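## Task

Place the spice jar inside the storage bin that sits on the desk, fully inside and not overhanging the rim. The bin must hold or support nothing but the jar, must stay upright and must remain almost entirely on the desk. Release the jar and pull the robot away afterwards. The robot must not topple or be left leaning, and the result must stand without the robot supporting it.

## Robot and tools

Robot: a wheeled base with a lifting column carrying a tilting head and two six-joint arms (left, right), each ending in a two-finger gripper. Shoulder height S = 0.90 m + column_m. Folded, the robot is 0.73 m long, 0.62 m wide, S + 0.43 m tall, its front 0.40 m ahead of the column. The base drives forward/back and turns in place only; no sideways motion.

Frames: the base frame has its origin on the floor under the column, x forward, y left, z up, in metres. left_hand and right_hand are reported in it: the point where the fingers meet (tips reach 8 mm further); the hand z axis is the finger direction, y the opening direction. base_odometry is relative to where the base stood at scene start, counted from wheel turns (slip counts as travel); heading is positive leftward, in radians.

execute_actions: arguments actions (a list with zero or one action) and cameras (a list of camera names from cam_head_left, cam_head_right, cam_left_wrist, cam_right_wrist, nav_camera, or all; omitted/null means all, [] none). An action may contain base, joints and speeds. base holds one relative command: translate_m (metres, -3 to 3, positive forward, an offset from the current place) or rotate_rad (radians, -3.2 to 3.2, positive counter-clockwise seen from above, an offset from the current heading). joints is one flat dictionary covering the whole robot, keyed by joint name, each value an absolute target, not an offset: column_m 0 to 0.8 m; head_tilt_rad -0.61 to 1.308 (positive looks down); for each arm left_/right_joint1_rad -2.879 to 2.879, joint2 0 to 3.141, joint3 0 to 3.019, joint4 -1.692 to 1.57, joint5 -1.57 to 1.57 (positive swings the hand to the robot's right), joint6 -2.094 to 2.094 (hand roll), and left_/right_gripper_m 0 (closed) to 0.093 m fingertip gap. speeds can cap translate_m (0.05 to 0.8 m/s) or rotate_rad (0.1 to 1 rad/s) for that action; arms are not slowed by it. A base move needing over 8.667 s is refused, as is any unknown key or out-of-range value. Omitted joints may still be driving to earlier targets. An empty actions list just reports state and pictures.

Arm geometry (typical): with joint1 at -1.57 (left) or 1.57 (right) and joints 5, 6 at 0, the arm lies in a vertical forward plane 0.23 m beside the column. Let a = j2 - 0.35, b = 1.05 + j2 - j3, c = b - j4 (c = 1.57 means fingers straight down). Hand point: ahead = 0.12 + 0.39 sin a + 0.38 cos b + 0.25 cos c; height = S + 0.39 cos a - 0.38 sin b - 0.25 sin c. Example: j2, j3, j4 = 0.93, 0.78, 0.14 gives 0.60 m ahead, 0.25 m under S. Real hands sit up to about 5 cm lower and nearer the column (more when loaded); trust left_hand/right_hand readings. Reach is about 1 m from the shoulder. Below 0.4 m height, the housing obstructs hands nearer than 0.45 m ahead. Light objects are best carried with fingers pointing down, 0.4 to 0.6 m ahead. Small target changes (under ~0.03 rad, 0.08 for joints 2 and 3) may not move anything; approach contacts in ~0.05 rad steps from your previous target. Fingers are 7 cm long; to grasp, command a gap smaller than the object; if the reported gap remains 0.002 m or more above the target, something is held.

wait: seconds, 0 to 10; returns state and images without commanding anything.
zoom_image: camera and region [x0, y0, x1, y1] in pixels of that camera's latest image, at most 504 by 504, origin top-left.
read_manual: optional section, only "licences"; moves nothing.
finished_scene: scene, the number of the current scene; ends it irreversibly and reports success, then gives the next task.

Result lines: joint_positions (current values), left_hand/right_hand with quat_wxyz, base_odometry, turned_by_wheels vs turned_by_imu (a mismatch over about 4 % and at least 0.05 rad means slip or collision), base_tilt in degrees (forward, right), motor_effort for the wheels (percent, bracket = peak), joint torques, wheel_motors_off. base_status/joint_status per motion: done, off_target (stopped short, may still push), contact_stop (column or base met something; back off 0.05 m before retrying a base move), time_out (arm blocked; it keeps pushing toward a target), not_followed with a "joint command not followed" line (a safety check withheld an arm's targets because of the other arm, its own body or an obstacle: move the offending joints back at least 0.05 rad, or drive away). on_its_own describes uncommanded behaviour and held targets. The column halts when a hand or held item touches down, and then will not descend again until raised 0.2 m. MOTOR HOT warns of heating; an OVER-TEMPERATURE FAULT drops that arm.

Avoid: arms hitting or pressing each other (a hard press ends the run), keeping a blocked arm pushing (send the reported positions back as targets to relax it, and note a held load sags when you do), holding loads long, shoving the base into furniture (about 3 s of hard push cuts the wheel motors), tables between 0.30 m high and 0.26 m below S that pass over the housing and hit the column, tipping the bin, dropping or flinging objects, and leaving anything resting on the gripper. Open the gripper, lift clear and back away before finishing. Loose objects may occasionally be nudged by outside forces, so recheck with cameras.

Each tool is called after "Call:" by a JSON object that holds its "op" and its "data".

## Session

Call:
{"op": "execute_actions", "data": {"actions": []}}

Scene clock: 0.00 s.
Joint torques (N m, as the arm reports them, + toward a larger angle): no reading
base_odometry: x=+0.000 y=+0.000 heading=+0.000 (m, m, rad; odometry frame)
turned_by_wheels: +0.000 (rad since the last result)
turned_by_imu: +0.000 (rad since the last result)
base_tilt: forward=-0.2 right=+0.5 (deg)
base_status: not commanded
joint_positions: column_m=+0.557 head_tilt_rad=+0.865 left_joint1_rad=-1.572 left_joint2_rad=+0.866 left_joint3_rad=+0.392 left_joint4_rad=-0.968 left_joint5_rad=-0.019 left_joint6_rad=-0.049 left_gripper_m=+0.095 right_joint1_rad=+1.558 right_joint2_rad=+0.904 right_joint3_rad=+0.400 right_joint4_rad=-0.905 right_joint5_rad=-0.023 right_joint6_rad=-0.055 right_gripper_m=+0.095
joint_status: not commanded
wheel_motors_off: 0
motor_effort: left_wheel=+3 right_wheel=+0 (%)
left_hand: x=+0.1388 y=+0.2275 z=+1.2624 quat_wxyz=(+0.443, +0.017, -0.896, -0.019) (m; base frame)
right_hand: x=+0.1446 y=-0.2243 z=+1.2482 quat_wxyz=(+0.428, +0.014, -0.903, -0.019) (m; base frame)
pictures: cam_head_left, cam_head_right, cam_left_wrist, cam_right_wrist, nav_camera
Images, in order (width x height): cam_head_left 672x504, cam_head_right 672x504, cam_left_wrist 504x504, cam_right_wrist 504x504, nav_camera 672x504.

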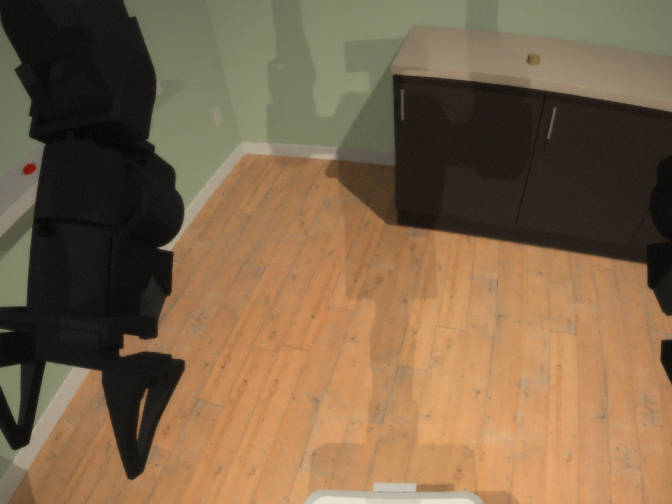

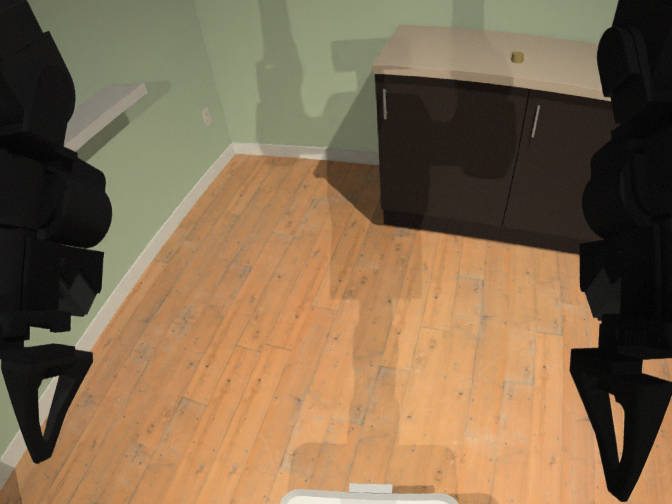

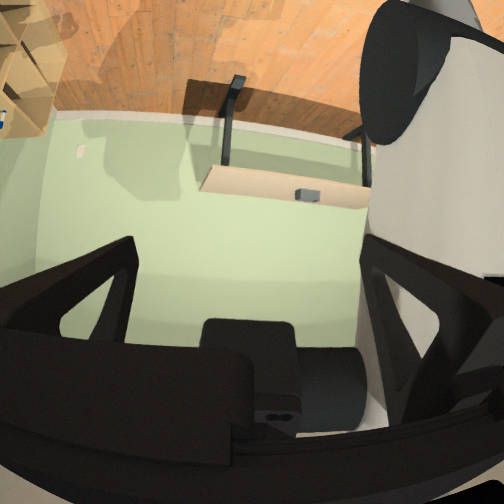

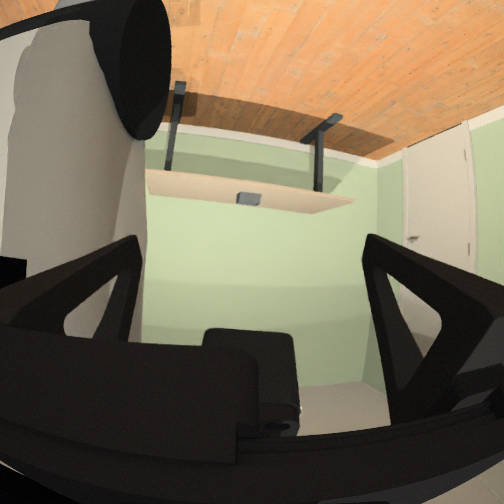

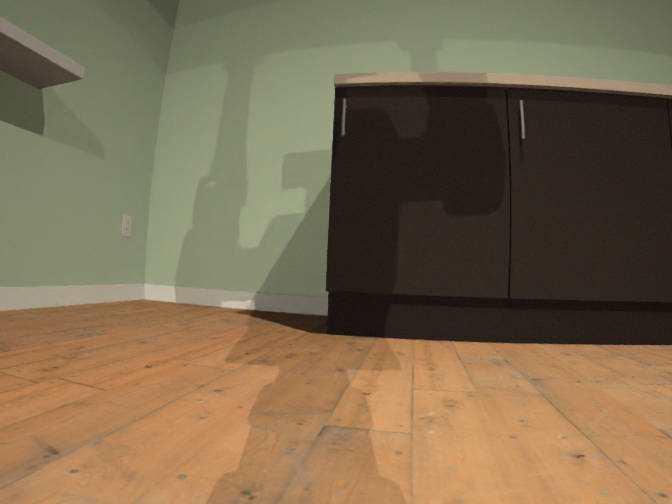

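Call:
{"op": "zoom_image", "data": {"camera": "cam_head_left", "region": [480, 20, 600, 110]}}

Call:
{"op": "execute_actions", "data": {"actions": [{"base":{"rotate_rad":1.6},"joints":{"head_tilt_rad":0.5}}], "cameras": ["cam_head_left"]}}

Call:
{"op": "execute_actions", "data": {"actions": [{"base":{"rotate_rad":1.6}}], "cameras": ["cam_head_left"]}}

Call:
{"op": "execute_actions", "data": {"actions": [{"base":{"rotate_rad":1.6}}], "cameras": ["cam_head_left"]}}

Region (480, 20, 600, 110) of cam_head_left's 672x504 image, scaled by 4.200, with more detail than that image has; it fills the top 378 rows of this view, and the rest is white.

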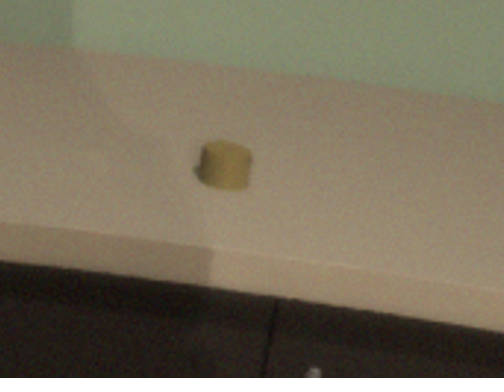

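Scene clock: 8.30 s.
Joint torques (N m, as the arm reports them, + toward a larger angle): left_arm=[-0.32 -7.32 -0.62 -1.18 -0.08 -0.05] | right_arm=[-0.13 -7.06 -1.34 -1.02 -0.14  0.2 ]
base_odometry: x=+0.000 y=+0.000 heading=+1.599 (m, m, rad; odometry frame)
turned_by_wheels: +1.599 (rad since the last result)
turned_by_imu: +1.578 (rad since the last result)
base_tilt: forward=-0.2 right=+0.6 (deg)
base_status: done
joint_positions: column_m=+0.557 head_tilt_rad=+0.518 left_joint1_rad=-1.572 left_joint2_rad=+0.866 left_joint3_rad=+0.392 left_joint4_rad=-0.968 left_joint5_rad=-0.019 left_joint6_rad=-0.049 left_gripper_m=+0.095 right_joint1_rad=+1.558 right_joint2_rad=+0.904 right_joint3_rad=+0.400 right_joint4_rad=-0.905 right_joint5_rad=-0.023 right_joint6_rad=-0.055 right_gripper_m=+0.095
joint_status: all done
wheel_motors_off: 0
motor_effort: left_wheel=-7(51) right_wheel=+8(39) (%)
left_hand: x=+0.1388 y=+0.2275 z=+1.2624 quat_wxyz=(+0.443, +0.017, -0.896, -0.019) (m; base frame)
right_hand: x=+0.1446 y=-0.2243 z=+1.2482 quat_wxyz=(+0.428, +0.014, -0.903, -0.019) (m; base frame)
pictures: cam_head_left
camera_calibration (this result's frames):
cam_head_left: T_world_to_cam=[[0.112505, -0.992312, -0.0515709, 0.0975844], [-0.428114, -0.0015713, -0.903723, 1.40936], [0.896694, 0.123752, -0.425, 0.535734], [0, 0, 0, 1]] pos_world=[0.111998, 0.0327507, 1.50639]
Images, in order (width x height): cam_head_left 672x504.

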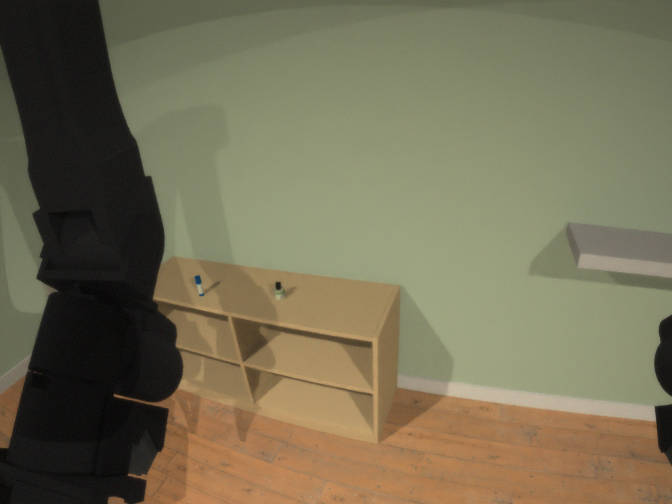

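Scene clock: 11.57 s.
Joint torques (N m, as the arm reports them, + toward a larger angle): left_arm=[-0.02 -7.92 -0.62 -1.25 -0.1  -0.04] | right_arm=[-0.06 -7.01 -1.28 -1.02 -0.14  0.2 ]
base_odometry: x=+0.000 y=+0.000 heading=-3.086 (m, m, rad; odometry frame)
turned_by_wheels: +1.598 (rad since the last result)
turned_by_imu: +1.579 (rad since the last result)
base_tilt: forward=-0.1 right=+0.6 (deg)
base_status: done
joint_positions: column_m=+0.557 head_tilt_rad=+0.518 left_joint1_rad=-1.572 left_joint2_rad=+0.866 left_joint3_rad=+0.392 left_joint4_rad=-0.968 left_joint5_rad=-0.019 left_joint6_rad=-0.049 left_gripper_m=+0.095 right_joint1_rad=+1.558 right_joint2_rad=+0.904 right_joint3_rad=+0.400 right_joint4_rad=-0.905 right_joint5_rad=-0.023 right_joint6_rad=-0.055 right_gripper_m=+0.095
joint_status: not commanded
wheel_motors_off: 0
motor_effort: left_wheel=-6(32) right_wheel=+8(33) (%)
left_hand: x=+0.1388 y=+0.2275 z=+1.2624 quat_wxyz=(+0.443, +0.017, -0.896, -0.019) (m; base frame)
right_hand: x=+0.1446 y=-0.2243 z=+1.2482 quat_wxyz=(+0.428, +0.014, -0.903, -0.019) (m; base frame)
pictures: cam_head_left
camera_calibration (this result's frames):
cam_head_left: T_world_to_cam=[[0.112506, -0.992312, -0.0515697, 0.0975825], [-0.428104, -0.0015713, -0.903728, 1.40937], [0.896699, 0.123752, -0.42499, 0.535718], [0, 0, 0, 1]] pos_world=[0.111998, 0.0327507, 1.50639]
Images, in order (width x height): cam_head_left 672x504.

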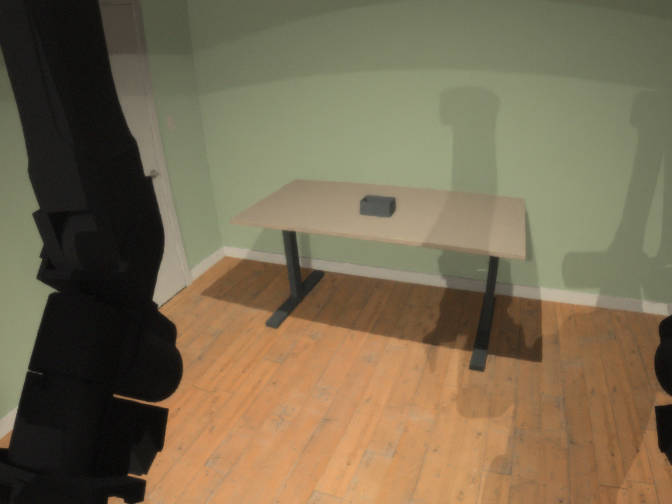

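Scene clock: 14.83 s.
Joint torques (N m, as the arm reports them, + toward a larger angle): left_arm=[ 0.09 -7.59 -0.38 -1.22 -0.1  -0.03] | right_arm=[-0.08 -7.07 -1.26 -1.   -0.14  0.2 ]
base_odometry: x=+0.000 y=+0.000 heading=-1.488 (m, m, rad; odometry frame)
turned_by_wheels: +1.598 (rad since the last result)
turned_by_imu: +1.579 (rad since the last result)
base_tilt: forward=-0.2 right=+0.5 (deg)
base_status: done
joint_positions: column_m=+0.557 head_tilt_rad=+0.518 left_joint1_rad=-1.572 left_joint2_rad=+0.866 left_joint3_rad=+0.392 left_joint4_rad=-0.968 left_joint5_rad=-0.019 left_joint6_rad=-0.049 left_gripper_m=+0.095 right_joint1_rad=+1.558 right_joint2_rad=+0.904 right_joint3_rad=+0.400 right_joint4_rad=-0.905 right_joint5_rad=-0.023 right_joint6_rad=-0.055 right_gripper_m=+0.095
joint_status: not commanded
wheel_motors_off: 0
motor_effort: left_wheel=-7(34) right_wheel=+7(32) (%)
left_hand: x=+0.1388 y=+0.2275 z=+1.2624 quat_wxyz=(+0.443, +0.017, -0.896, -0.019) (m; base frame)
right_hand: x=+0.1446 y=-0.2243 z=+1.2482 quat_wxyz=(+0.428, +0.014, -0.903, -0.019) (m; base frame)
pictures: cam_head_left
camera_calibration (this result's frames):
cam_head_left: T_world_to_cam=[[0.112506, -0.992312, -0.0515689, 0.0975812], [-0.428098, -0.0015713, -0.903731, 1.40937], [0.896702, 0.123752, -0.424983, 0.535709], [0, 0, 0, 1]] pos_world=[0.111999, 0.0327507, 1.50639]
Images, in order (width x height): cam_head_left 672x504.

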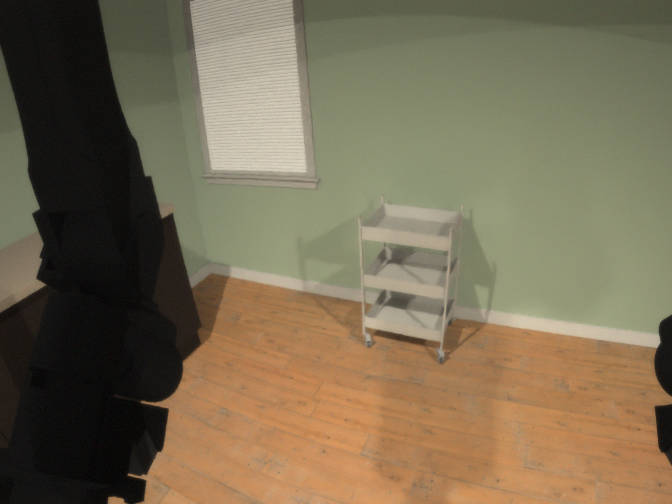

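Call:
{"op": "execute_actions", "data": {"actions": [{"base":{"rotate_rad":-3.05},"joints":{"head_tilt_rad":0.7}}], "cameras": ["cam_head_left","cam_head_right"]}}

Call:
{"op": "zoom_image", "data": {"camera": "cam_head_left", "region": [180, 100, 480, 320]}}

Scene clock: 27.27 s.
Joint torques (N m, as the arm reports them, + toward a larger angle): left_arm=[-0.06 -7.51 -0.77 -1.24 -0.08 -0.06] | right_arm=[-0.11 -7.02 -1.31 -1.03 -0.14  0.21]
base_odometry: x=+0.000 y=+0.000 heading=+1.747 (m, m, rad; odometry frame)
turned_by_wheels: -3.048 (rad since the last result)
turned_by_imu: -3.010 (rad since the last result)
base_tilt: forward=-0.3 right=+0.6 (deg)
base_status: done
joint_positions: column_m=+0.557 head_tilt_rad=+0.702 left_joint1_rad=-1.572 left_joint2_rad=+0.866 left_joint3_rad=+0.392 left_joint4_rad=-0.968 left_joint5_rad=-0.019 left_joint6_rad=-0.049 left_gripper_m=+0.095 right_joint1_rad=+1.558 right_joint2_rad=+0.904 right_joint3_rad=+0.400 right_joint4_rad=-0.905 right_joint5_rad=-0.023 right_joint6_rad=-0.055 right_gripper_m=+0.095
joint_status: all done
wheel_motors_off: 0
motor_effort: left_wheel=+7(45) right_wheel=-7(44) (%)
left_hand: x=+0.1388 y=+0.2275 z=+1.2624 quat_wxyz=(+0.443, +0.017, -0.896, -0.019) (m; base frame)
right_hand: x=+0.1446 y=-0.2243 z=+1.2482 quat_wxyz=(+0.428, +0.014, -0.903, -0.019) (m; base frame)
pictures: cam_head_left, cam_head_right
camera_calibration (this result's frames):
cam_head_left: T_world_to_cam=[[0.101151, -0.992312, -0.0713125, 0.128611], [-0.586459, -0.0015713, -0.809978, 1.27264], [0.803638, 0.123752, -0.582109, 0.782784], [0, 0, 0, 1]] pos_world=[0.104266, 0.0327507, 1.49565]
cam_head_right: T_world_to_cam=[[0.0951006, -0.99299, -0.0701908, 0.0554851], [-0.598235, -0.000651839, -0.80132, 1.26524], [0.795657, 0.118197, -0.594104, 0.799149], [0, 0, 0, 1]] pos_world=[0.115786, -0.0385358, 1.49253]
Images, in order (width x height): cam_head_left 672x504, cam_head_right 672x504.

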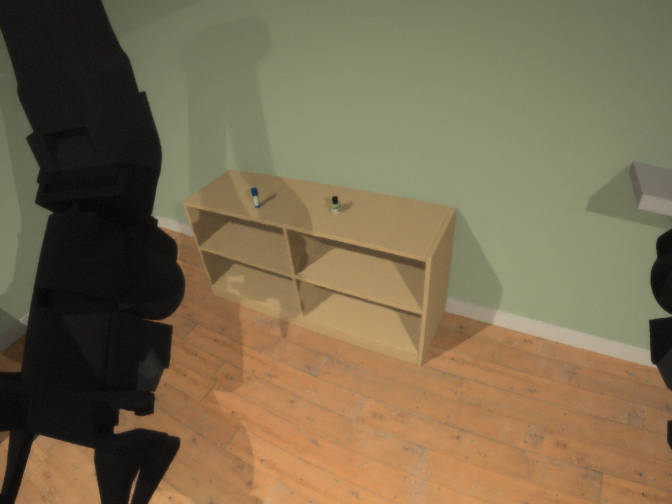

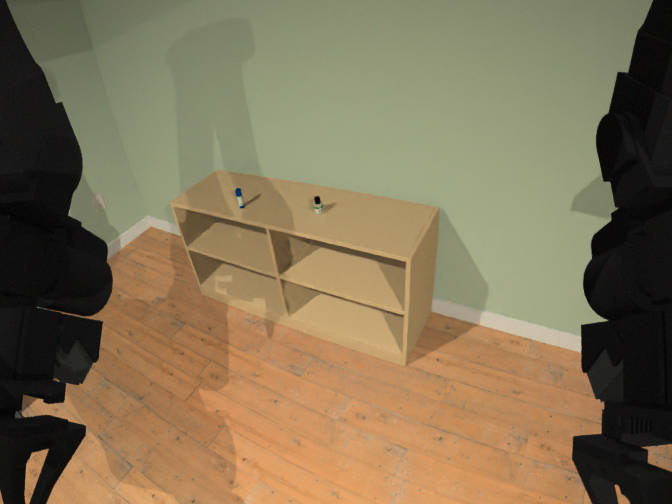

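Region (180, 100, 480, 320) of cam_head_left's 672x504 image, scaled by 1.680, with more detail than that image has; it fills the top 370 rows of this view, and the rest is white.

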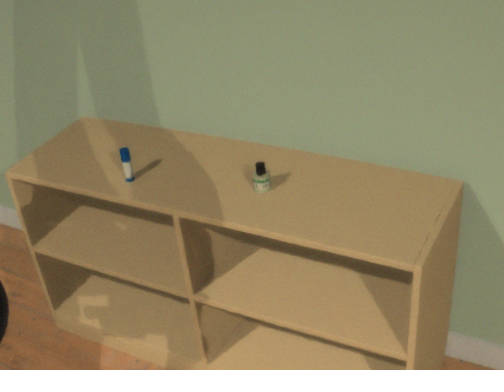

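Call:
{"op": "execute_actions", "data": {"actions": [{"base":{"translate_m":0.7},"joints":{"head_tilt_rad":0.9}}], "cameras": ["cam_head_left","cam_head_right"]}}

Call:
{"op": "zoom_image", "data": {"camera": "cam_head_left", "region": [200, 100, 500, 320]}}

Scene clock: 41.77 s.
Joint torques (N m, as the arm reports them, + toward a larger angle): left_arm=[ 0.26 -7.22 -0.6  -1.17 -0.09 -0.06] | right_arm=[-0.14 -7.1  -1.48 -1.01 -0.14  0.2 ]
base_odometry: x=-0.123 y=+0.689 heading=+1.747 (m, m, rad; odometry frame)
turned_by_wheels: +0.000 (rad since the last result)
turned_by_imu: -0.002 (rad since the last result)
base_tilt: forward=-0.2 right=+0.5 (deg)
base_status: done
joint_positions: column_m=+0.557 head_tilt_rad=+0.901 left_joint1_rad=-1.572 left_joint2_rad=+0.866 left_joint3_rad=+0.393 left_joint4_rad=-0.968 left_joint5_rad=-0.019 left_joint6_rad=-0.049 left_gripper_m=+0.095 right_joint1_rad=+1.558 right_joint2_rad=+0.904 right_joint3_rad=+0.401 right_joint4_rad=-0.905 right_joint5_rad=-0.023 right_joint6_rad=-0.055 right_gripper_m=+0.095
joint_status: all done
wheel_motors_off: 0
motor_effort: left_wheel=+0(65) right_wheel=+1(54) (%)
left_hand: x=+0.1392 y=+0.2275 z=+1.2623 quat_wxyz=(+0.442, +0.017, -0.896, -0.019) (m; base frame)
right_hand: x=+0.1452 y=-0.2243 z=+1.2480 quat_wxyz=(+0.428, +0.014, -0.904, -0.019) (m; base frame)
pictures: cam_head_left, cam_head_right
camera_calibration (this result's frames):
cam_head_left: T_world_to_cam=[[0.0850706, -0.992312, -0.0898886, 0.158075], [-0.734905, -0.0015713, -0.678168, 1.0767], [0.672813, 0.123752, -0.729389, 1.01656], [0, 0, 0, 1]] pos_world=[0.0938698, 0.0327507, 1.48586]
cam_head_right: T_world_to_cam=[[0.0793613, -0.99299, -0.0875938, 0.0831225], [-0.744739, -0.000651839, -0.667355, 1.06588], [0.66262, 0.118197, -0.73957, 1.03024], [0, 0, 0, 1]] pos_world=[0.104548, -0.0385358, 1.48053]
Images, in order (width x height): cam_head_left 672x504, cam_head_right 672x504.

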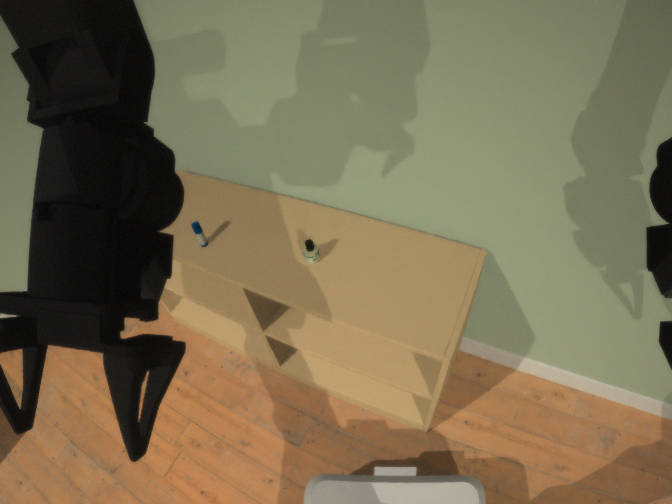

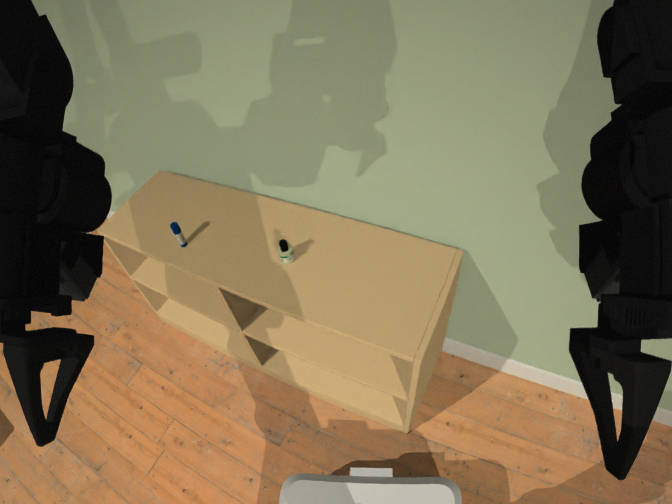

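Region (200, 100, 500, 320) of cam_head_left's 672x504 image, scaled by 1.680, with more detail than that image has; it fills the top 370 rows of this view, and the rest is white.

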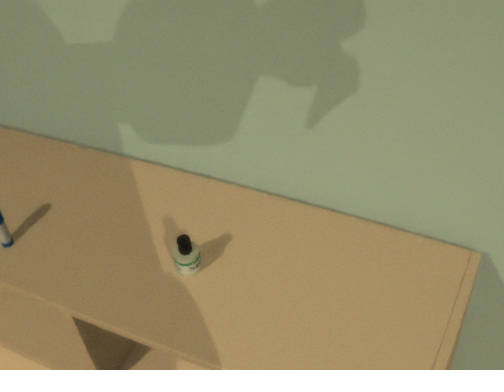

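Call:
{"op": "execute_actions", "data": {"actions": [{"base":{"translate_m":0.08},"joints":{"left_joint2_rad":1.55,"left_joint3_rad":1.9,"left_joint4_rad":-0.6,"left_joint5_rad":0,"left_joint6_rad":0,"right_gripper_m":0.02}}], "cameras": []}}

Call:
{"op": "execute_actions", "data": {"actions": [{"joints":{"column_m":0.3}}], "cameras": ["cam_head_left","cam_head_right","cam_left_wrist"]}}

Scene clock: 55.80 s.
Joint torques (N m, as the arm reports them, + toward a larger angle): left_arm=[  0.16 -22.25   7.94   1.47   0.02  -0.01] | right_arm=[-0.06 -7.1  -1.44 -1.01 -0.14  0.2 ]
base_odometry: x=-0.137 y=+0.768 heading=+1.747 (m, m, rad; odometry frame)
turned_by_wheels: +0.000 (rad since the last result)
turned_by_imu: +0.000 (rad since the last result)
base_tilt: forward=-0.1 right=+0.5 (deg)
base_status: done
joint_positions: column_m=+0.557 head_tilt_rad=+0.902 left_joint1_rad=-1.572 left_joint2_rad=+1.540 left_joint3_rad=+1.880 left_joint4_rad=-0.606 left_joint5_rad=-0.003 left_joint6_rad=-0.005 left_gripper_m=+0.095 right_joint1_rad=+1.558 right_joint2_rad=+0.905 right_joint3_rad=+0.401 right_joint4_rad=-0.905 right_joint5_rad=-0.023 right_joint6_rad=-0.055 right_gripper_m=+0.020
joint_status: all done
wheel_motors_off: 0
motor_effort: left_wheel=+1(32) right_wheel=+0(34) (%)
left_hand: x=+0.8345 y=+0.2241 z=+1.1144 quat_wxyz=(-0.128, +0.003, -0.992, +0.000) (m; base frame)
right_hand: x=+0.1454 y=-0.2243 z=+1.2479 quat_wxyz=(+0.428, +0.014, -0.904, -0.019) (m; base frame)
pictures: none
No camera images: the call's "cameras" was empty. Leave "cameras" out to get every camera's image.

Scene clock: 59.70 s.
Joint torques (N m, as the arm reports them, + toward a larger angle): left_arm=[ -0.23 -22.35   7.96   1.62   0.01   0.  ] | right_arm=[-0.15 -7.12 -1.41 -1.02 -0.14  0.21]
base_odometry: x=-0.137 y=+0.768 heading=+1.747 (m, m, rad; odometry frame)
turned_by_wheels: +0.000 (rad since the last result)
turned_by_imu: +0.000 (rad since the last result)
base_tilt: forward=-0.2 right=+0.5 (deg)
base_status: not commanded
joint_positions: column_m=+0.300 head_tilt_rad=+0.902 left_joint1_rad=-1.572 left_joint2_rad=+1.540 left_joint3_rad=+1.880 left_joint4_rad=-0.606 left_joint5_rad=-0.003 left_joint6_rad=-0.005 left_gripper_m=+0.095 right_joint1_rad=+1.558 right_joint2_rad=+0.905 right_joint3_rad=+0.401 right_joint4_rad=-0.905 right_joint5_rad=-0.023 right_joint6_rad=-0.055 right_gripper_m=+0.020
joint_status: all done
wheel_motors_off: 0
motor_effort: left_wheel=+2(0) right_wheel=+0(0) (%)
left_hand: x=+0.8345 y=+0.2241 z=+0.8576 quat_wxyz=(-0.128, +0.003, -0.992, +0.000) (m; base frame)
right_hand: x=+0.1454 y=-0.2243 z=+0.9911 quat_wxyz=(+0.428, +0.014, -0.904, -0.019) (m; base frame)
pictures: cam_head_left, cam_head_right, cam_left_wrist
camera_calibration (this result's frames):
cam_head_left: T_world_to_cam=[[0.0850486, -0.992312, -0.0899095, 0.135019], [-0.735071, -0.0015713, -0.677988, 0.902316], [0.672634, 0.123752, -0.729554, 0.829467], [0, 0, 0, 1]] pos_world=[0.0938558, 0.0327507, 1.22904]
cam_head_right: T_world_to_cam=[[0.0793398, -0.99299, -0.0876133, 0.0606539], [-0.744903, -0.000651839, -0.667172, 0.894268], [0.662438, 0.118197, -0.739733, 0.840527], [0, 0, 0, 1]] pos_world=[0.104533, -0.0385358, 1.22371]
cam_left_wrist: T_world_to_cam=[[-0.00658386, -0.999973, 0.0031181, 0.22417], [-0.931497, 0.00726701, 0.363677, 0.468711], [-0.36369, -0.000510104, -0.93152, 1.22427], [0, 0, 0, 1]] pos_world=[0.883334, 0.221382, 0.969276]
Images, in order (width x height): cam_head_left 672x504, cam_head_right 672x504, cam_left_wrist 504x504.

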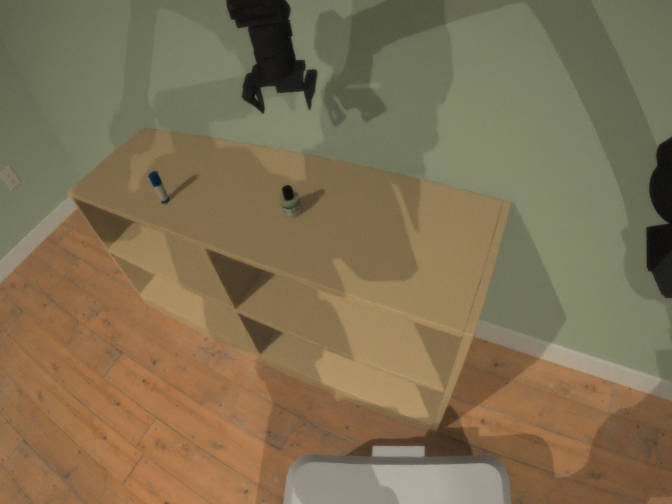

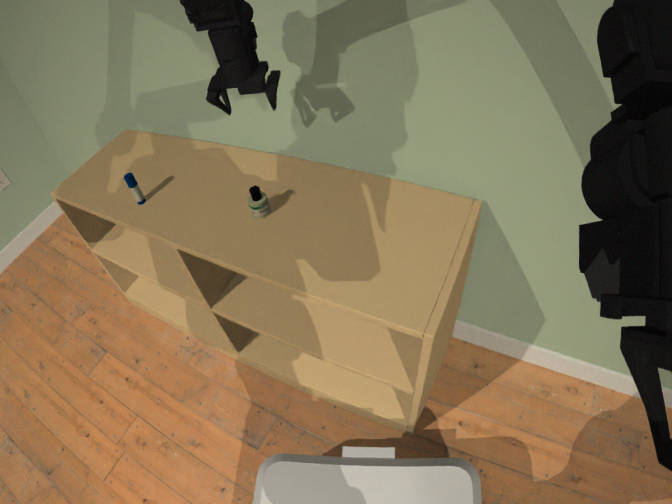

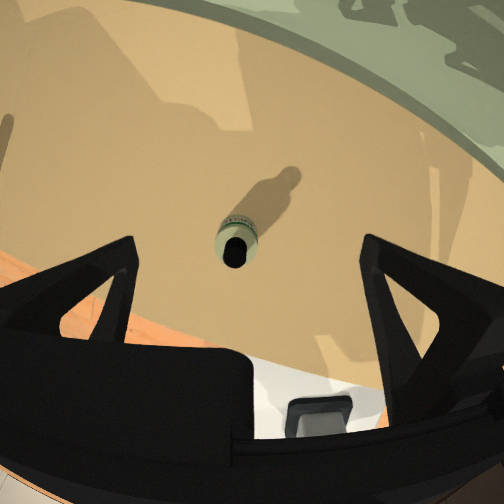

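Call:
{"op": "execute_actions", "data": {"actions": [{"joints":{"left_joint2_rad":0.87,"left_joint3_rad":0.4,"left_joint4_rad":-0.95,"column_m":0.7,"head_tilt_rad":0.6}}], "cameras": []}}

Call:
{"op": "execute_actions", "data": {"actions": [{"base":{"rotate_rad":-0.8}}], "cameras": ["cam_head_left"]}}

Scene clock: 70.87 s.
Joint torques (N m, as the arm reports them, + toward a larger angle): left_arm=[-0.06 -8.32 -0.16 -1.54  0.01 -0.03] | right_arm=[-0.1  -6.99 -1.44 -1.   -0.14  0.2 ]
base_odometry: x=-0.137 y=+0.768 heading=+1.747 (m, m, rad; odometry frame)
turned_by_wheels: +0.000 (rad since the last result)
turned_by_imu: +0.000 (rad since the last result)
base_tilt: forward=-0.1 right=+0.5 (deg)
base_status: not commanded
joint_positions: column_m=+0.700 head_tilt_rad=+0.617 left_joint1_rad=-1.572 left_joint2_rad=+0.879 left_joint3_rad=+0.395 left_joint4_rad=-0.940 left_joint5_rad=-0.003 left_joint6_rad=-0.005 left_gripper_m=+0.095 right_joint1_rad=+1.558 right_joint2_rad=+0.905 right_joint3_rad=+0.401 right_joint4_rad=-0.905 right_joint5_rad=-0.023 right_joint6_rad=-0.055 right_gripper_m=+0.020
joint_status: all done
wheel_motors_off: 0
motor_effort: left_wheel=+0(2) right_wheel=-1(2) (%)
left_hand: x=+0.1418 y=+0.2248 z=+1.3993 quat_wxyz=(+0.435, +0.001, -0.900, -0.002) (m; base frame)
right_hand: x=+0.1454 y=-0.2243 z=+1.3909 quat_wxyz=(+0.428, +0.014, -0.904, -0.019) (m; base frame)
pictures: none
No camera images: the call's "cameras" was empty. Leave "cameras" out to get every camera's image.

Scene clock: 73.23 s.
Joint torques (N m, as the arm reports them, + toward a larger angle): left_arm=[-0.19 -8.1  -0.39 -1.53  0.02 -0.02] | right_arm=[-0.11 -7.12 -1.46 -1.02 -0.14  0.2 ]
base_odometry: x=-0.137 y=+0.768 heading=+0.949 (m, m, rad; odometry frame)
turned_by_wheels: -0.799 (rad since the last result)
turned_by_imu: -0.786 (rad since the last result)
base_tilt: forward=-0.2 right=+0.6 (deg)
base_status: done
joint_positions: column_m=+0.700 head_tilt_rad=+0.617 left_joint1_rad=-1.572 left_joint2_rad=+0.879 left_joint3_rad=+0.397 left_joint4_rad=-0.940 left_joint5_rad=-0.003 left_joint6_rad=-0.005 left_gripper_m=+0.095 right_joint1_rad=+1.558 right_joint2_rad=+0.905 right_joint3_rad=+0.401 right_joint4_rad=-0.905 right_joint5_rad=-0.023 right_joint6_rad=-0.055 right_gripper_m=+0.020
joint_status: not commanded
wheel_motors_off: 0
motor_effort: left_wheel=+7(57) right_wheel=-8(60) (%)
left_hand: x=+0.1430 y=+0.2248 z=+1.3989 quat_wxyz=(+0.434, +0.001, -0.901, -0.002) (m; base frame)
right_hand: x=+0.1454 y=-0.2243 z=+1.3909 quat_wxyz=(+0.428, +0.014, -0.904, -0.019) (m; base frame)
pictures: cam_head_left
camera_calibration (this result's frames):
cam_head_left: T_world_to_cam=[[0.106858, -0.992312, -0.0624363, 0.123562], [-0.515325, -0.0015713, -0.856994, 1.46421], [0.850307, 0.123752, -0.511531, 0.744732], [0, 0, 0, 1]] pos_world=[0.10809, 0.0327507, 1.64349]
Images, in order (width x height): cam_head_left 672x504.

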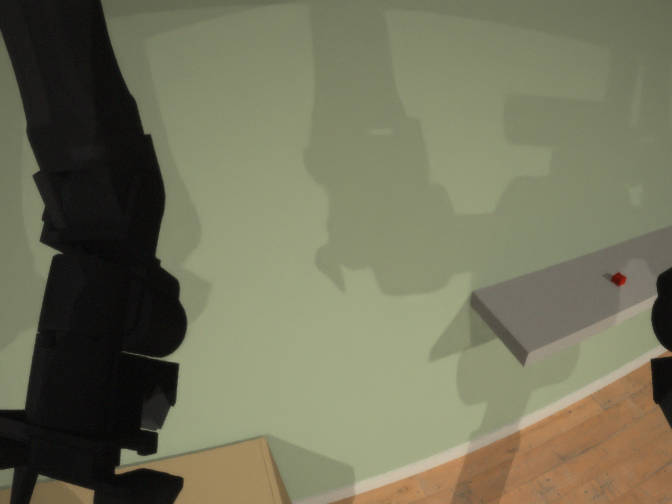

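Call:
{"op": "execute_actions", "data": {"actions": [{"base":{"rotate_rad":0.8}}], "cameras": []}}

Call:
{"op": "execute_actions", "data": {"actions": [{"joints":{"left_joint2_rad":1.5,"left_joint3_rad":1.85,"left_joint4_rad":-0.75,"column_m":0.3,"head_tilt_rad":0.9}}], "cameras": ["cam_head_left","cam_left_wrist"]}}

Scene clock: 81.77 s.
Joint torques (N m, as the arm reports them, + toward a larger angle): left_arm=[-0.3  -8.28 -0.31 -1.44  0.02 -0.01] | right_arm=[-0.12 -7.09 -1.35 -1.02 -0.14  0.21]
base_odometry: x=-0.137 y=+0.768 heading=+1.747 (m, m, rad; odometry frame)
turned_by_wheels: +0.798 (rad since the last result)
turned_by_imu: +0.787 (rad since the last result)
base_tilt: forward=-0.1 right=+0.6 (deg)
base_status: done
joint_positions: column_m=+0.700 head_tilt_rad=+0.617 left_joint1_rad=-1.572 left_joint2_rad=+0.879 left_joint3_rad=+0.397 left_joint4_rad=-0.940 left_joint5_rad=-0.003 left_joint6_rad=-0.005 left_gripper_m=+0.095 right_joint1_rad=+1.558 right_joint2_rad=+0.905 right_joint3_rad=+0.401 right_joint4_rad=-0.905 right_joint5_rad=-0.023 right_joint6_rad=-0.055 right_gripper_m=+0.020
joint_status: not commanded
wheel_motors_off: 0
motor_effort: left_wheel=-1(27) right_wheel=+1(43) (%)
left_hand: x=+0.1430 y=+0.2248 z=+1.3989 quat_wxyz=(+0.434, +0.001, -0.901, -0.002) (m; base frame)
right_hand: x=+0.1454 y=-0.2243 z=+1.3909 quat_wxyz=(+0.428, +0.014, -0.904, -0.019) (m; base frame)
pictures: none
No camera images: the call's "cameras" was empty. Leave "cameras" out to get every camera's image.

Scene clock: 87.50 s.
Joint torques (N m, as the arm reports them, + toward a larger angle): left_arm=[ -0.2  -21.33   7.51   1.4    0.02  -0.02] | right_arm=[-0.12 -7.13 -1.5  -1.01 -0.14  0.2 ]
base_odometry: x=-0.137 y=+0.768 heading=+1.746 (m, m, rad; odometry frame)
turned_by_wheels: +0.000 (rad since the last result)
turned_by_imu: +0.000 (rad since the last result)
base_tilt: forward=-0.1 right=+0.6 (deg)
base_status: not commanded
joint_positions: column_m=+0.300 head_tilt_rad=+0.901 left_joint1_rad=-1.572 left_joint2_rad=+1.491 left_joint3_rad=+1.831 left_joint4_rad=-0.755 left_joint5_rad=-0.003 left_joint6_rad=-0.005 left_gripper_m=+0.095 right_joint1_rad=+1.558 right_joint2_rad=+0.905 right_joint3_rad=+0.401 right_joint4_rad=-0.905 right_joint5_rad=-0.023 right_joint6_rad=-0.055 right_gripper_m=+0.020
joint_status: all done
wheel_motors_off: 0
motor_effort: left_wheel=-2(4) right_wheel=+5(6) (%)
left_hand: x=+0.7915 y=+0.2242 z=+0.8688 quat_wxyz=(-0.054, +0.002, -0.999, -0.001) (m; base frame)
right_hand: x=+0.1454 y=-0.2243 z=+0.9911 quat_wxyz=(+0.428, +0.014, -0.904, -0.019) (m; base frame)
pictures: cam_head_left, cam_left_wrist
camera_calibration (this result's frames):
cam_head_left: T_world_to_cam=[[0.0851052, -0.992312, -0.0898558, 0.134948], [-0.734644, -0.0015713, -0.678451, 0.902894], [0.673094, 0.123752, -0.72913, 0.828902], [0, 0, 0, 1]] pos_world=[0.0938917, 0.0327507, 1.22907]
cam_left_wrist: T_world_to_cam=[[-0.00623187, -0.999973, 0.00396817, 0.222877], [-0.867678, 0.00737992, 0.497071, 0.258138], [-0.497087, -0.000345411, -0.867701, 1.26916], [0, 0, 0, 1]] pos_world=[0.856251, 0.221404, 0.97205]
Images, in order (width x height): cam_head_left 672x504, cam_left_wrist 504x504.

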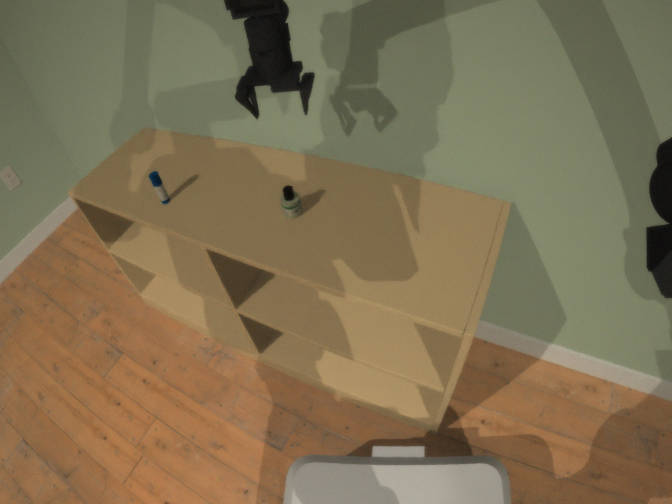

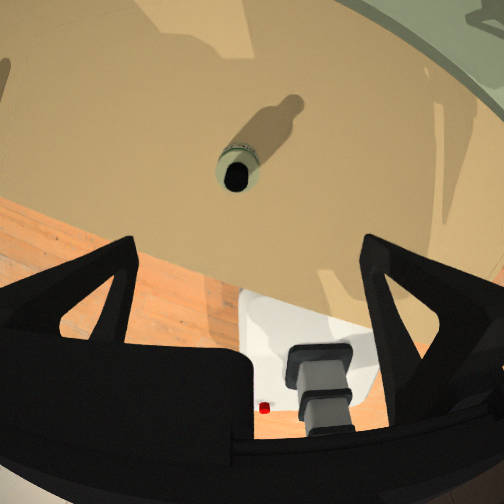

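Call:
{"op": "execute_actions", "data": {"actions": [{"base":{"translate_m":-0.02},"joints":{"left_joint1_rad":-1.545,"column_m":0.16}}], "cameras": ["cam_head_left","cam_left_wrist"]}}

Scene clock: 98.87 s.
Joint torques (N m, as the arm reports them, + toward a larger angle): left_arm=[  0.37 -21.91   7.66   1.12   0.     0.01] | right_arm=[-0.06 -7.09 -1.09 -1.01 -0.14  0.2 ]
base_odometry: x=-0.133 y=+0.748 heading=+1.745 (m, m, rad; odometry frame)
turned_by_wheels: -0.001 (rad since the last result)
turned_by_imu: -0.001 (rad since the last result)
base_tilt: forward=-0.1 right=+0.5 (deg)
base_status: done
joint_positions: column_m=+0.160 head_tilt_rad=+0.902 left_joint1_rad=-1.549 left_joint2_rad=+1.491 left_joint3_rad=+1.831 left_joint4_rad=-0.755 left_joint5_rad=-0.002 left_joint6_rad=-0.005 left_gripper_m=+0.095 right_joint1_rad=+1.558 right_joint2_rad=+0.904 right_joint3_rad=+0.396 right_joint4_rad=-0.905 right_joint5_rad=-0.023 right_joint6_rad=-0.055 right_gripper_m=+0.020
joint_status: all done
wheel_motors_off: 0
motor_effort: left_wheel=-5(60) right_wheel=+1(36) (%)
left_hand: x=+0.7914 y=+0.2388 z=+0.7289 quat_wxyz=(-0.055, +0.008, -0.998, -0.011) (m; base frame)
right_hand: x=+0.1429 y=-0.2242 z=+0.8520 quat_wxyz=(+0.430, +0.014, -0.903, -0.019) (m; base frame)
pictures: cam_head_left, cam_left_wrist
camera_calibration (this result's frames):
cam_head_left: T_world_to_cam=[[0.08503, -0.992312, -0.089927, 0.122453], [-0.735211, -0.0015713, -0.677837, 0.807233], [0.672484, 0.123752, -0.729692, 0.727497], [0, 0, 0, 1]] pos_world=[0.093844, 0.0327507, 1.08903]
cam_left_wrist: T_world_to_cam=[[0.00512899, -0.999873, -0.0150948, 0.242931], [-0.867654, -0.0119542, 0.497025, 0.332125], [-0.497142, 0.0105478, -0.867605, 1.14513], [0, 0, 0, 1]] pos_world=[0.856215, 0.234792, 0.83211]
Images, in order (width x height): cam_head_left 672x504, cam_left_wrist 504x504.

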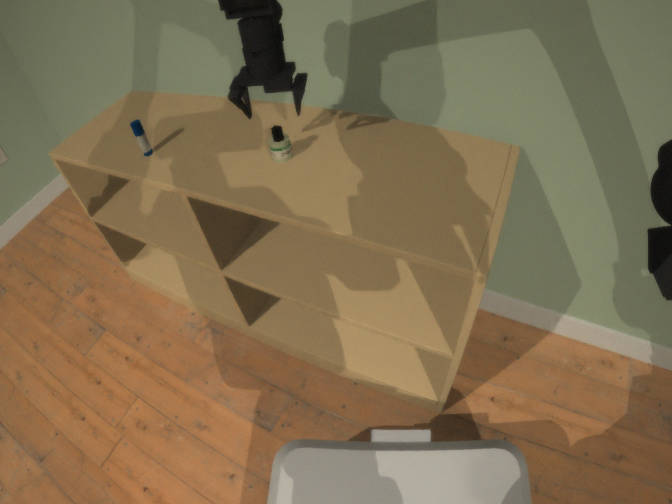

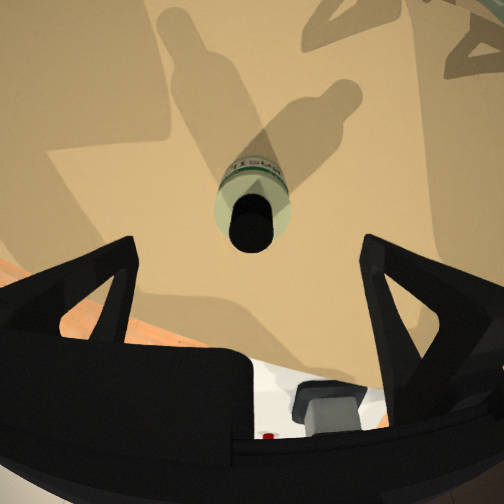

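Call:
{"op": "execute_actions", "data": {"actions": [{"base":{"translate_m":-0.035},"joints":{"column_m":0.08}}], "cameras": ["cam_head_left","cam_left_wrist"]}}

Scene clock: 105.20 s.
Joint torques (N m, as the arm reports them, + toward a larger angle): left_arm=[  0.43 -20.84   7.55   1.28  -0.02   0.  ] | right_arm=[-0.12 -7.01 -0.99 -1.03 -0.14  0.2 ]
base_odometry: x=-0.127 y=+0.714 heading=+1.744 (m, m, rad; odometry frame)
turned_by_wheels: -0.001 (rad since the last result)
turned_by_imu: -0.001 (rad since the last result)
base_tilt: forward=-0.2 right=+0.6 (deg)
base_status: done
joint_positions: column_m=+0.080 head_tilt_rad=+0.902 left_joint1_rad=-1.549 left_joint2_rad=+1.491 left_joint3_rad=+1.831 left_joint4_rad=-0.755 left_joint5_rad=-0.002 left_joint6_rad=-0.005 left_gripper_m=+0.095 right_joint1_rad=+1.558 right_joint2_rad=+0.904 right_joint3_rad=+0.395 right_joint4_rad=-0.905 right_joint5_rad=-0.023 right_joint6_rad=-0.055 right_gripper_m=+0.020
joint_status: all done
wheel_motors_off: 0
motor_effort: left_wheel=-5(70) right_wheel=+0(39) (%)
left_hand: x=+0.7913 y=+0.2388 z=+0.6487 quat_wxyz=(-0.054, +0.008, -0.998, -0.011) (m; base frame)
right_hand: x=+0.1421 y=-0.2242 z=+0.7723 quat_wxyz=(+0.430, +0.014, -0.902, -0.019) (m; base frame)
pictures: cam_head_left, cam_left_wrist
camera_calibration (this result's frames):
cam_head_left: T_world_to_cam=[[0.0850132, -0.992312, -0.0899429, 0.115276], [-0.735337, -0.0015713, -0.677699, 0.75286], [0.672348, 0.123752, -0.729818, 0.669257], [0, 0, 0, 1]] pos_world=[0.0938334, 0.0327507, 1.00902]
cam_left_wrist: T_world_to_cam=[[0.00513034, -0.999873, -0.0150926, 0.241721], [-0.867464, -0.0119583, 0.497356, 0.371544], [-0.497473, 0.0105407, -0.867415, 1.07557], [0, 0, 0, 1]] pos_world=[0.856127, 0.234796, 0.751823]
Images, in order (width x height): cam_head_left 672x504, cam_left_wrist 504x504.

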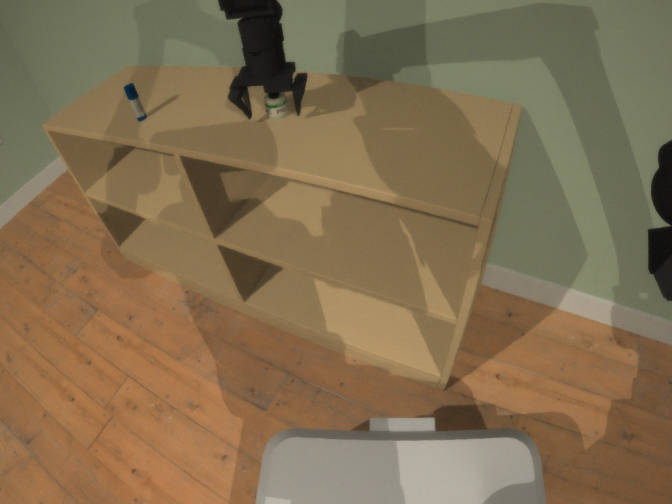

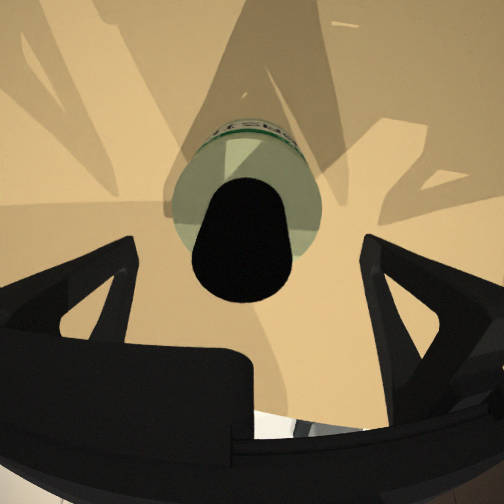

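Call:
{"op": "execute_actions", "data": {"actions": [{"base":{"translate_m":0.012},"joints":{"column_m":0.045}}], "cameras": ["cam_head_left","cam_left_wrist"]}}

Call:
{"op": "execute_actions", "data": {"actions": [{"joints":{"left_gripper_m":0.02}}], "cameras": ["cam_head_left","cam_left_wrist"]}}

Scene clock: 110.70 s.
Joint torques (N m, as the arm reports them, + toward a larger angle): left_arm=[  0.3  -19.56   7.91   1.3   -0.21  -0.02] | right_arm=[-0.11 -6.72 -1.14 -1.01 -0.14  0.2 ]
base_odometry: x=-0.129 y=+0.726 heading=+1.744 (m, m, rad; odometry frame)
turned_by_wheels: +0.000 (rad since the last result)
turned_by_imu: -0.001 (rad since the last result)
base_tilt: forward=-0.2 right=+0.5 (deg)
base_status: done
joint_positions: column_m=+0.045 head_tilt_rad=+0.902 left_joint1_rad=-1.547 left_joint2_rad=+1.460 left_joint3_rad=+1.831 left_joint4_rad=-0.755 left_joint5_rad=+0.005 left_joint6_rad=-0.003 left_gripper_m=+0.095 right_joint1_rad=+1.558 right_joint2_rad=+0.904 right_joint3_rad=+0.397 right_joint4_rad=-0.905 right_joint5_rad=-0.023 right_joint6_rad=-0.055 right_gripper_m=+0.020
joint_status: all done
wheel_motors_off: 0
motor_effort: left_wheel=+2(42) right_wheel=+5(57) (%)
left_hand: x=+0.8014 y=+0.2385 z=+0.6347 quat_wxyz=(-0.070, +0.006, -0.997, -0.008) (m; base frame)
right_hand: x=+0.1432 y=-0.2242 z=+0.7369 quat_wxyz=(+0.429, +0.014, -0.903, -0.019) (m; base frame)
pictures: cam_head_left, cam_left_wrist
camera_calibration (this result's frames):
cam_head_left: T_world_to_cam=[[0.0850123, -0.992312, -0.0899437, 0.112128], [-0.735345, -0.0015713, -0.677692, 0.72913], [0.67234, 0.123752, -0.729825, 0.643717], [0, 0, 0, 1]] pos_world=[0.0938328, 0.0327507, 0.974011]
cam_left_wrist: T_world_to_cam=[[0.00275154, -0.999942, -0.0104428, 0.240171], [-0.882626, -0.00733731, 0.470019, 0.415664], [-0.470068, 0.00792379, -0.882595, 1.05678], [0, 0, 0, 1]] pos_world=[0.862973, 0.234833, 0.739847]
Images, in order (width x height): cam_head_left 672x504, cam_left_wrist 504x504.

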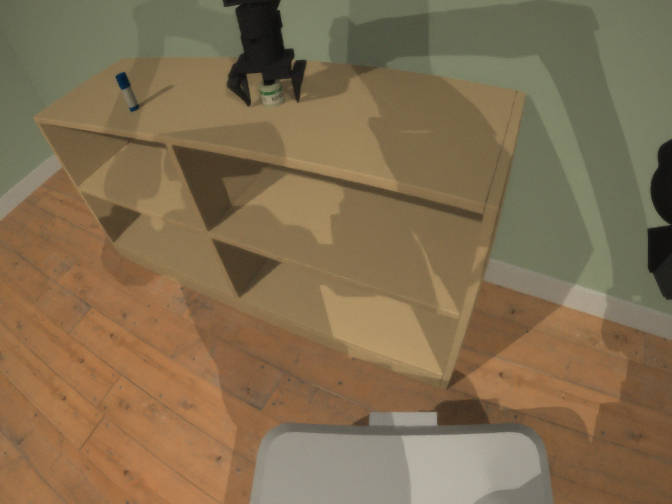

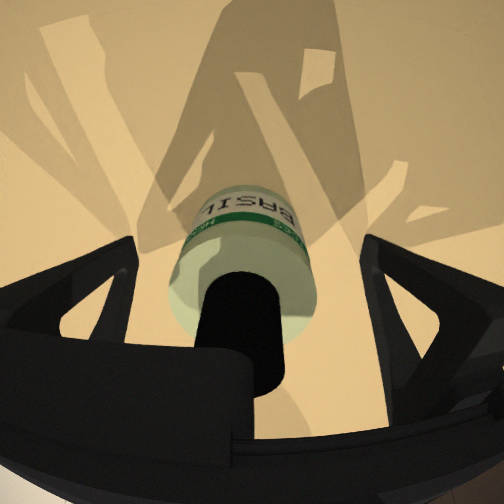

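Scene clock: 111.37 s.
Joint torques (N m, as the arm reports them, + toward a larger angle): left_arm=[  0.17 -19.07   7.99   1.49  -0.16  -0.01] | right_arm=[-0.11 -6.94 -1.11 -1.01 -0.14  0.2 ]
base_odometry: x=-0.129 y=+0.726 heading=+1.744 (m, m, rad; odometry frame)
turned_by_wheels: +0.000 (rad since the last result)
turned_by_imu: +0.000 (rad since the last result)
base_tilt: forward=-0.2 right=+0.6 (deg)
base_status: not commanded
joint_positions: column_m=+0.045 head_tilt_rad=+0.902 left_joint1_rad=-1.548 left_joint2_rad=+1.460 left_joint3_rad=+1.831 left_joint4_rad=-0.755 left_joint5_rad=+0.002 left_joint6_rad=-0.003 left_gripper_m=+0.042 right_joint1_rad=+1.558 right_joint2_rad=+0.904 right_joint3_rad=+0.397 right_joint4_rad=-0.905 right_joint5_rad=-0.023 right_joint6_rad=-0.055 right_gripper_m=+0.020
joint_status: left_gripper_m off_target (ended at +0.042, target +0.020)
wheel_motors_off: 0
motor_effort: left_wheel=+0(0) right_wheel=+6(7) (%)
left_hand: x=+0.8014 y=+0.2388 z=+0.6347 quat_wxyz=(-0.070, +0.006, -0.997, -0.009) (m; base frame)
right_hand: x=+0.1432 y=-0.2242 z=+0.7369 quat_wxyz=(+0.429, +0.014, -0.903, -0.019) (m; base frame)
pictures: cam_head_left, cam_left_wrist
camera_calibration (this result's frames):
cam_head_left: T_world_to_cam=[[0.0850123, -0.992312, -0.0899438, 0.112128], [-0.735345, -0.0015713, -0.677692, 0.72913], [0.67234, 0.123752, -0.729825, 0.643717], [0, 0, 0, 1]] pos_world=[0.0938328, 0.0327507, 0.974011]
cam_left_wrist: T_world_to_cam=[[0.00293318, -0.999914, -0.0127564, 0.241705], [-0.882614, -0.00858537, 0.470021, 0.415948], [-0.47009, 0.00988033, -0.882563, 1.05631], [0, 0, 0, 1]] pos_world=[0.862974, 0.234819, 0.73984]
Images, in order (width x height): cam_head_left 672x504, cam_left_wrist 504x504.

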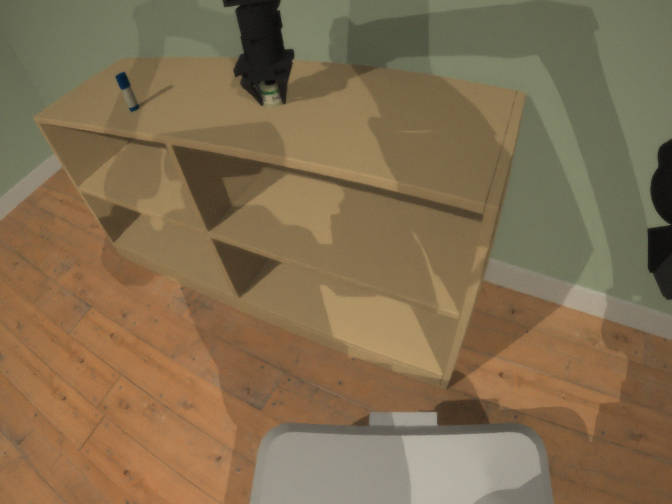

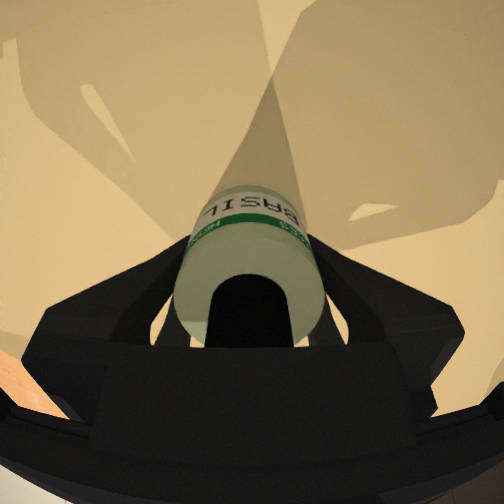

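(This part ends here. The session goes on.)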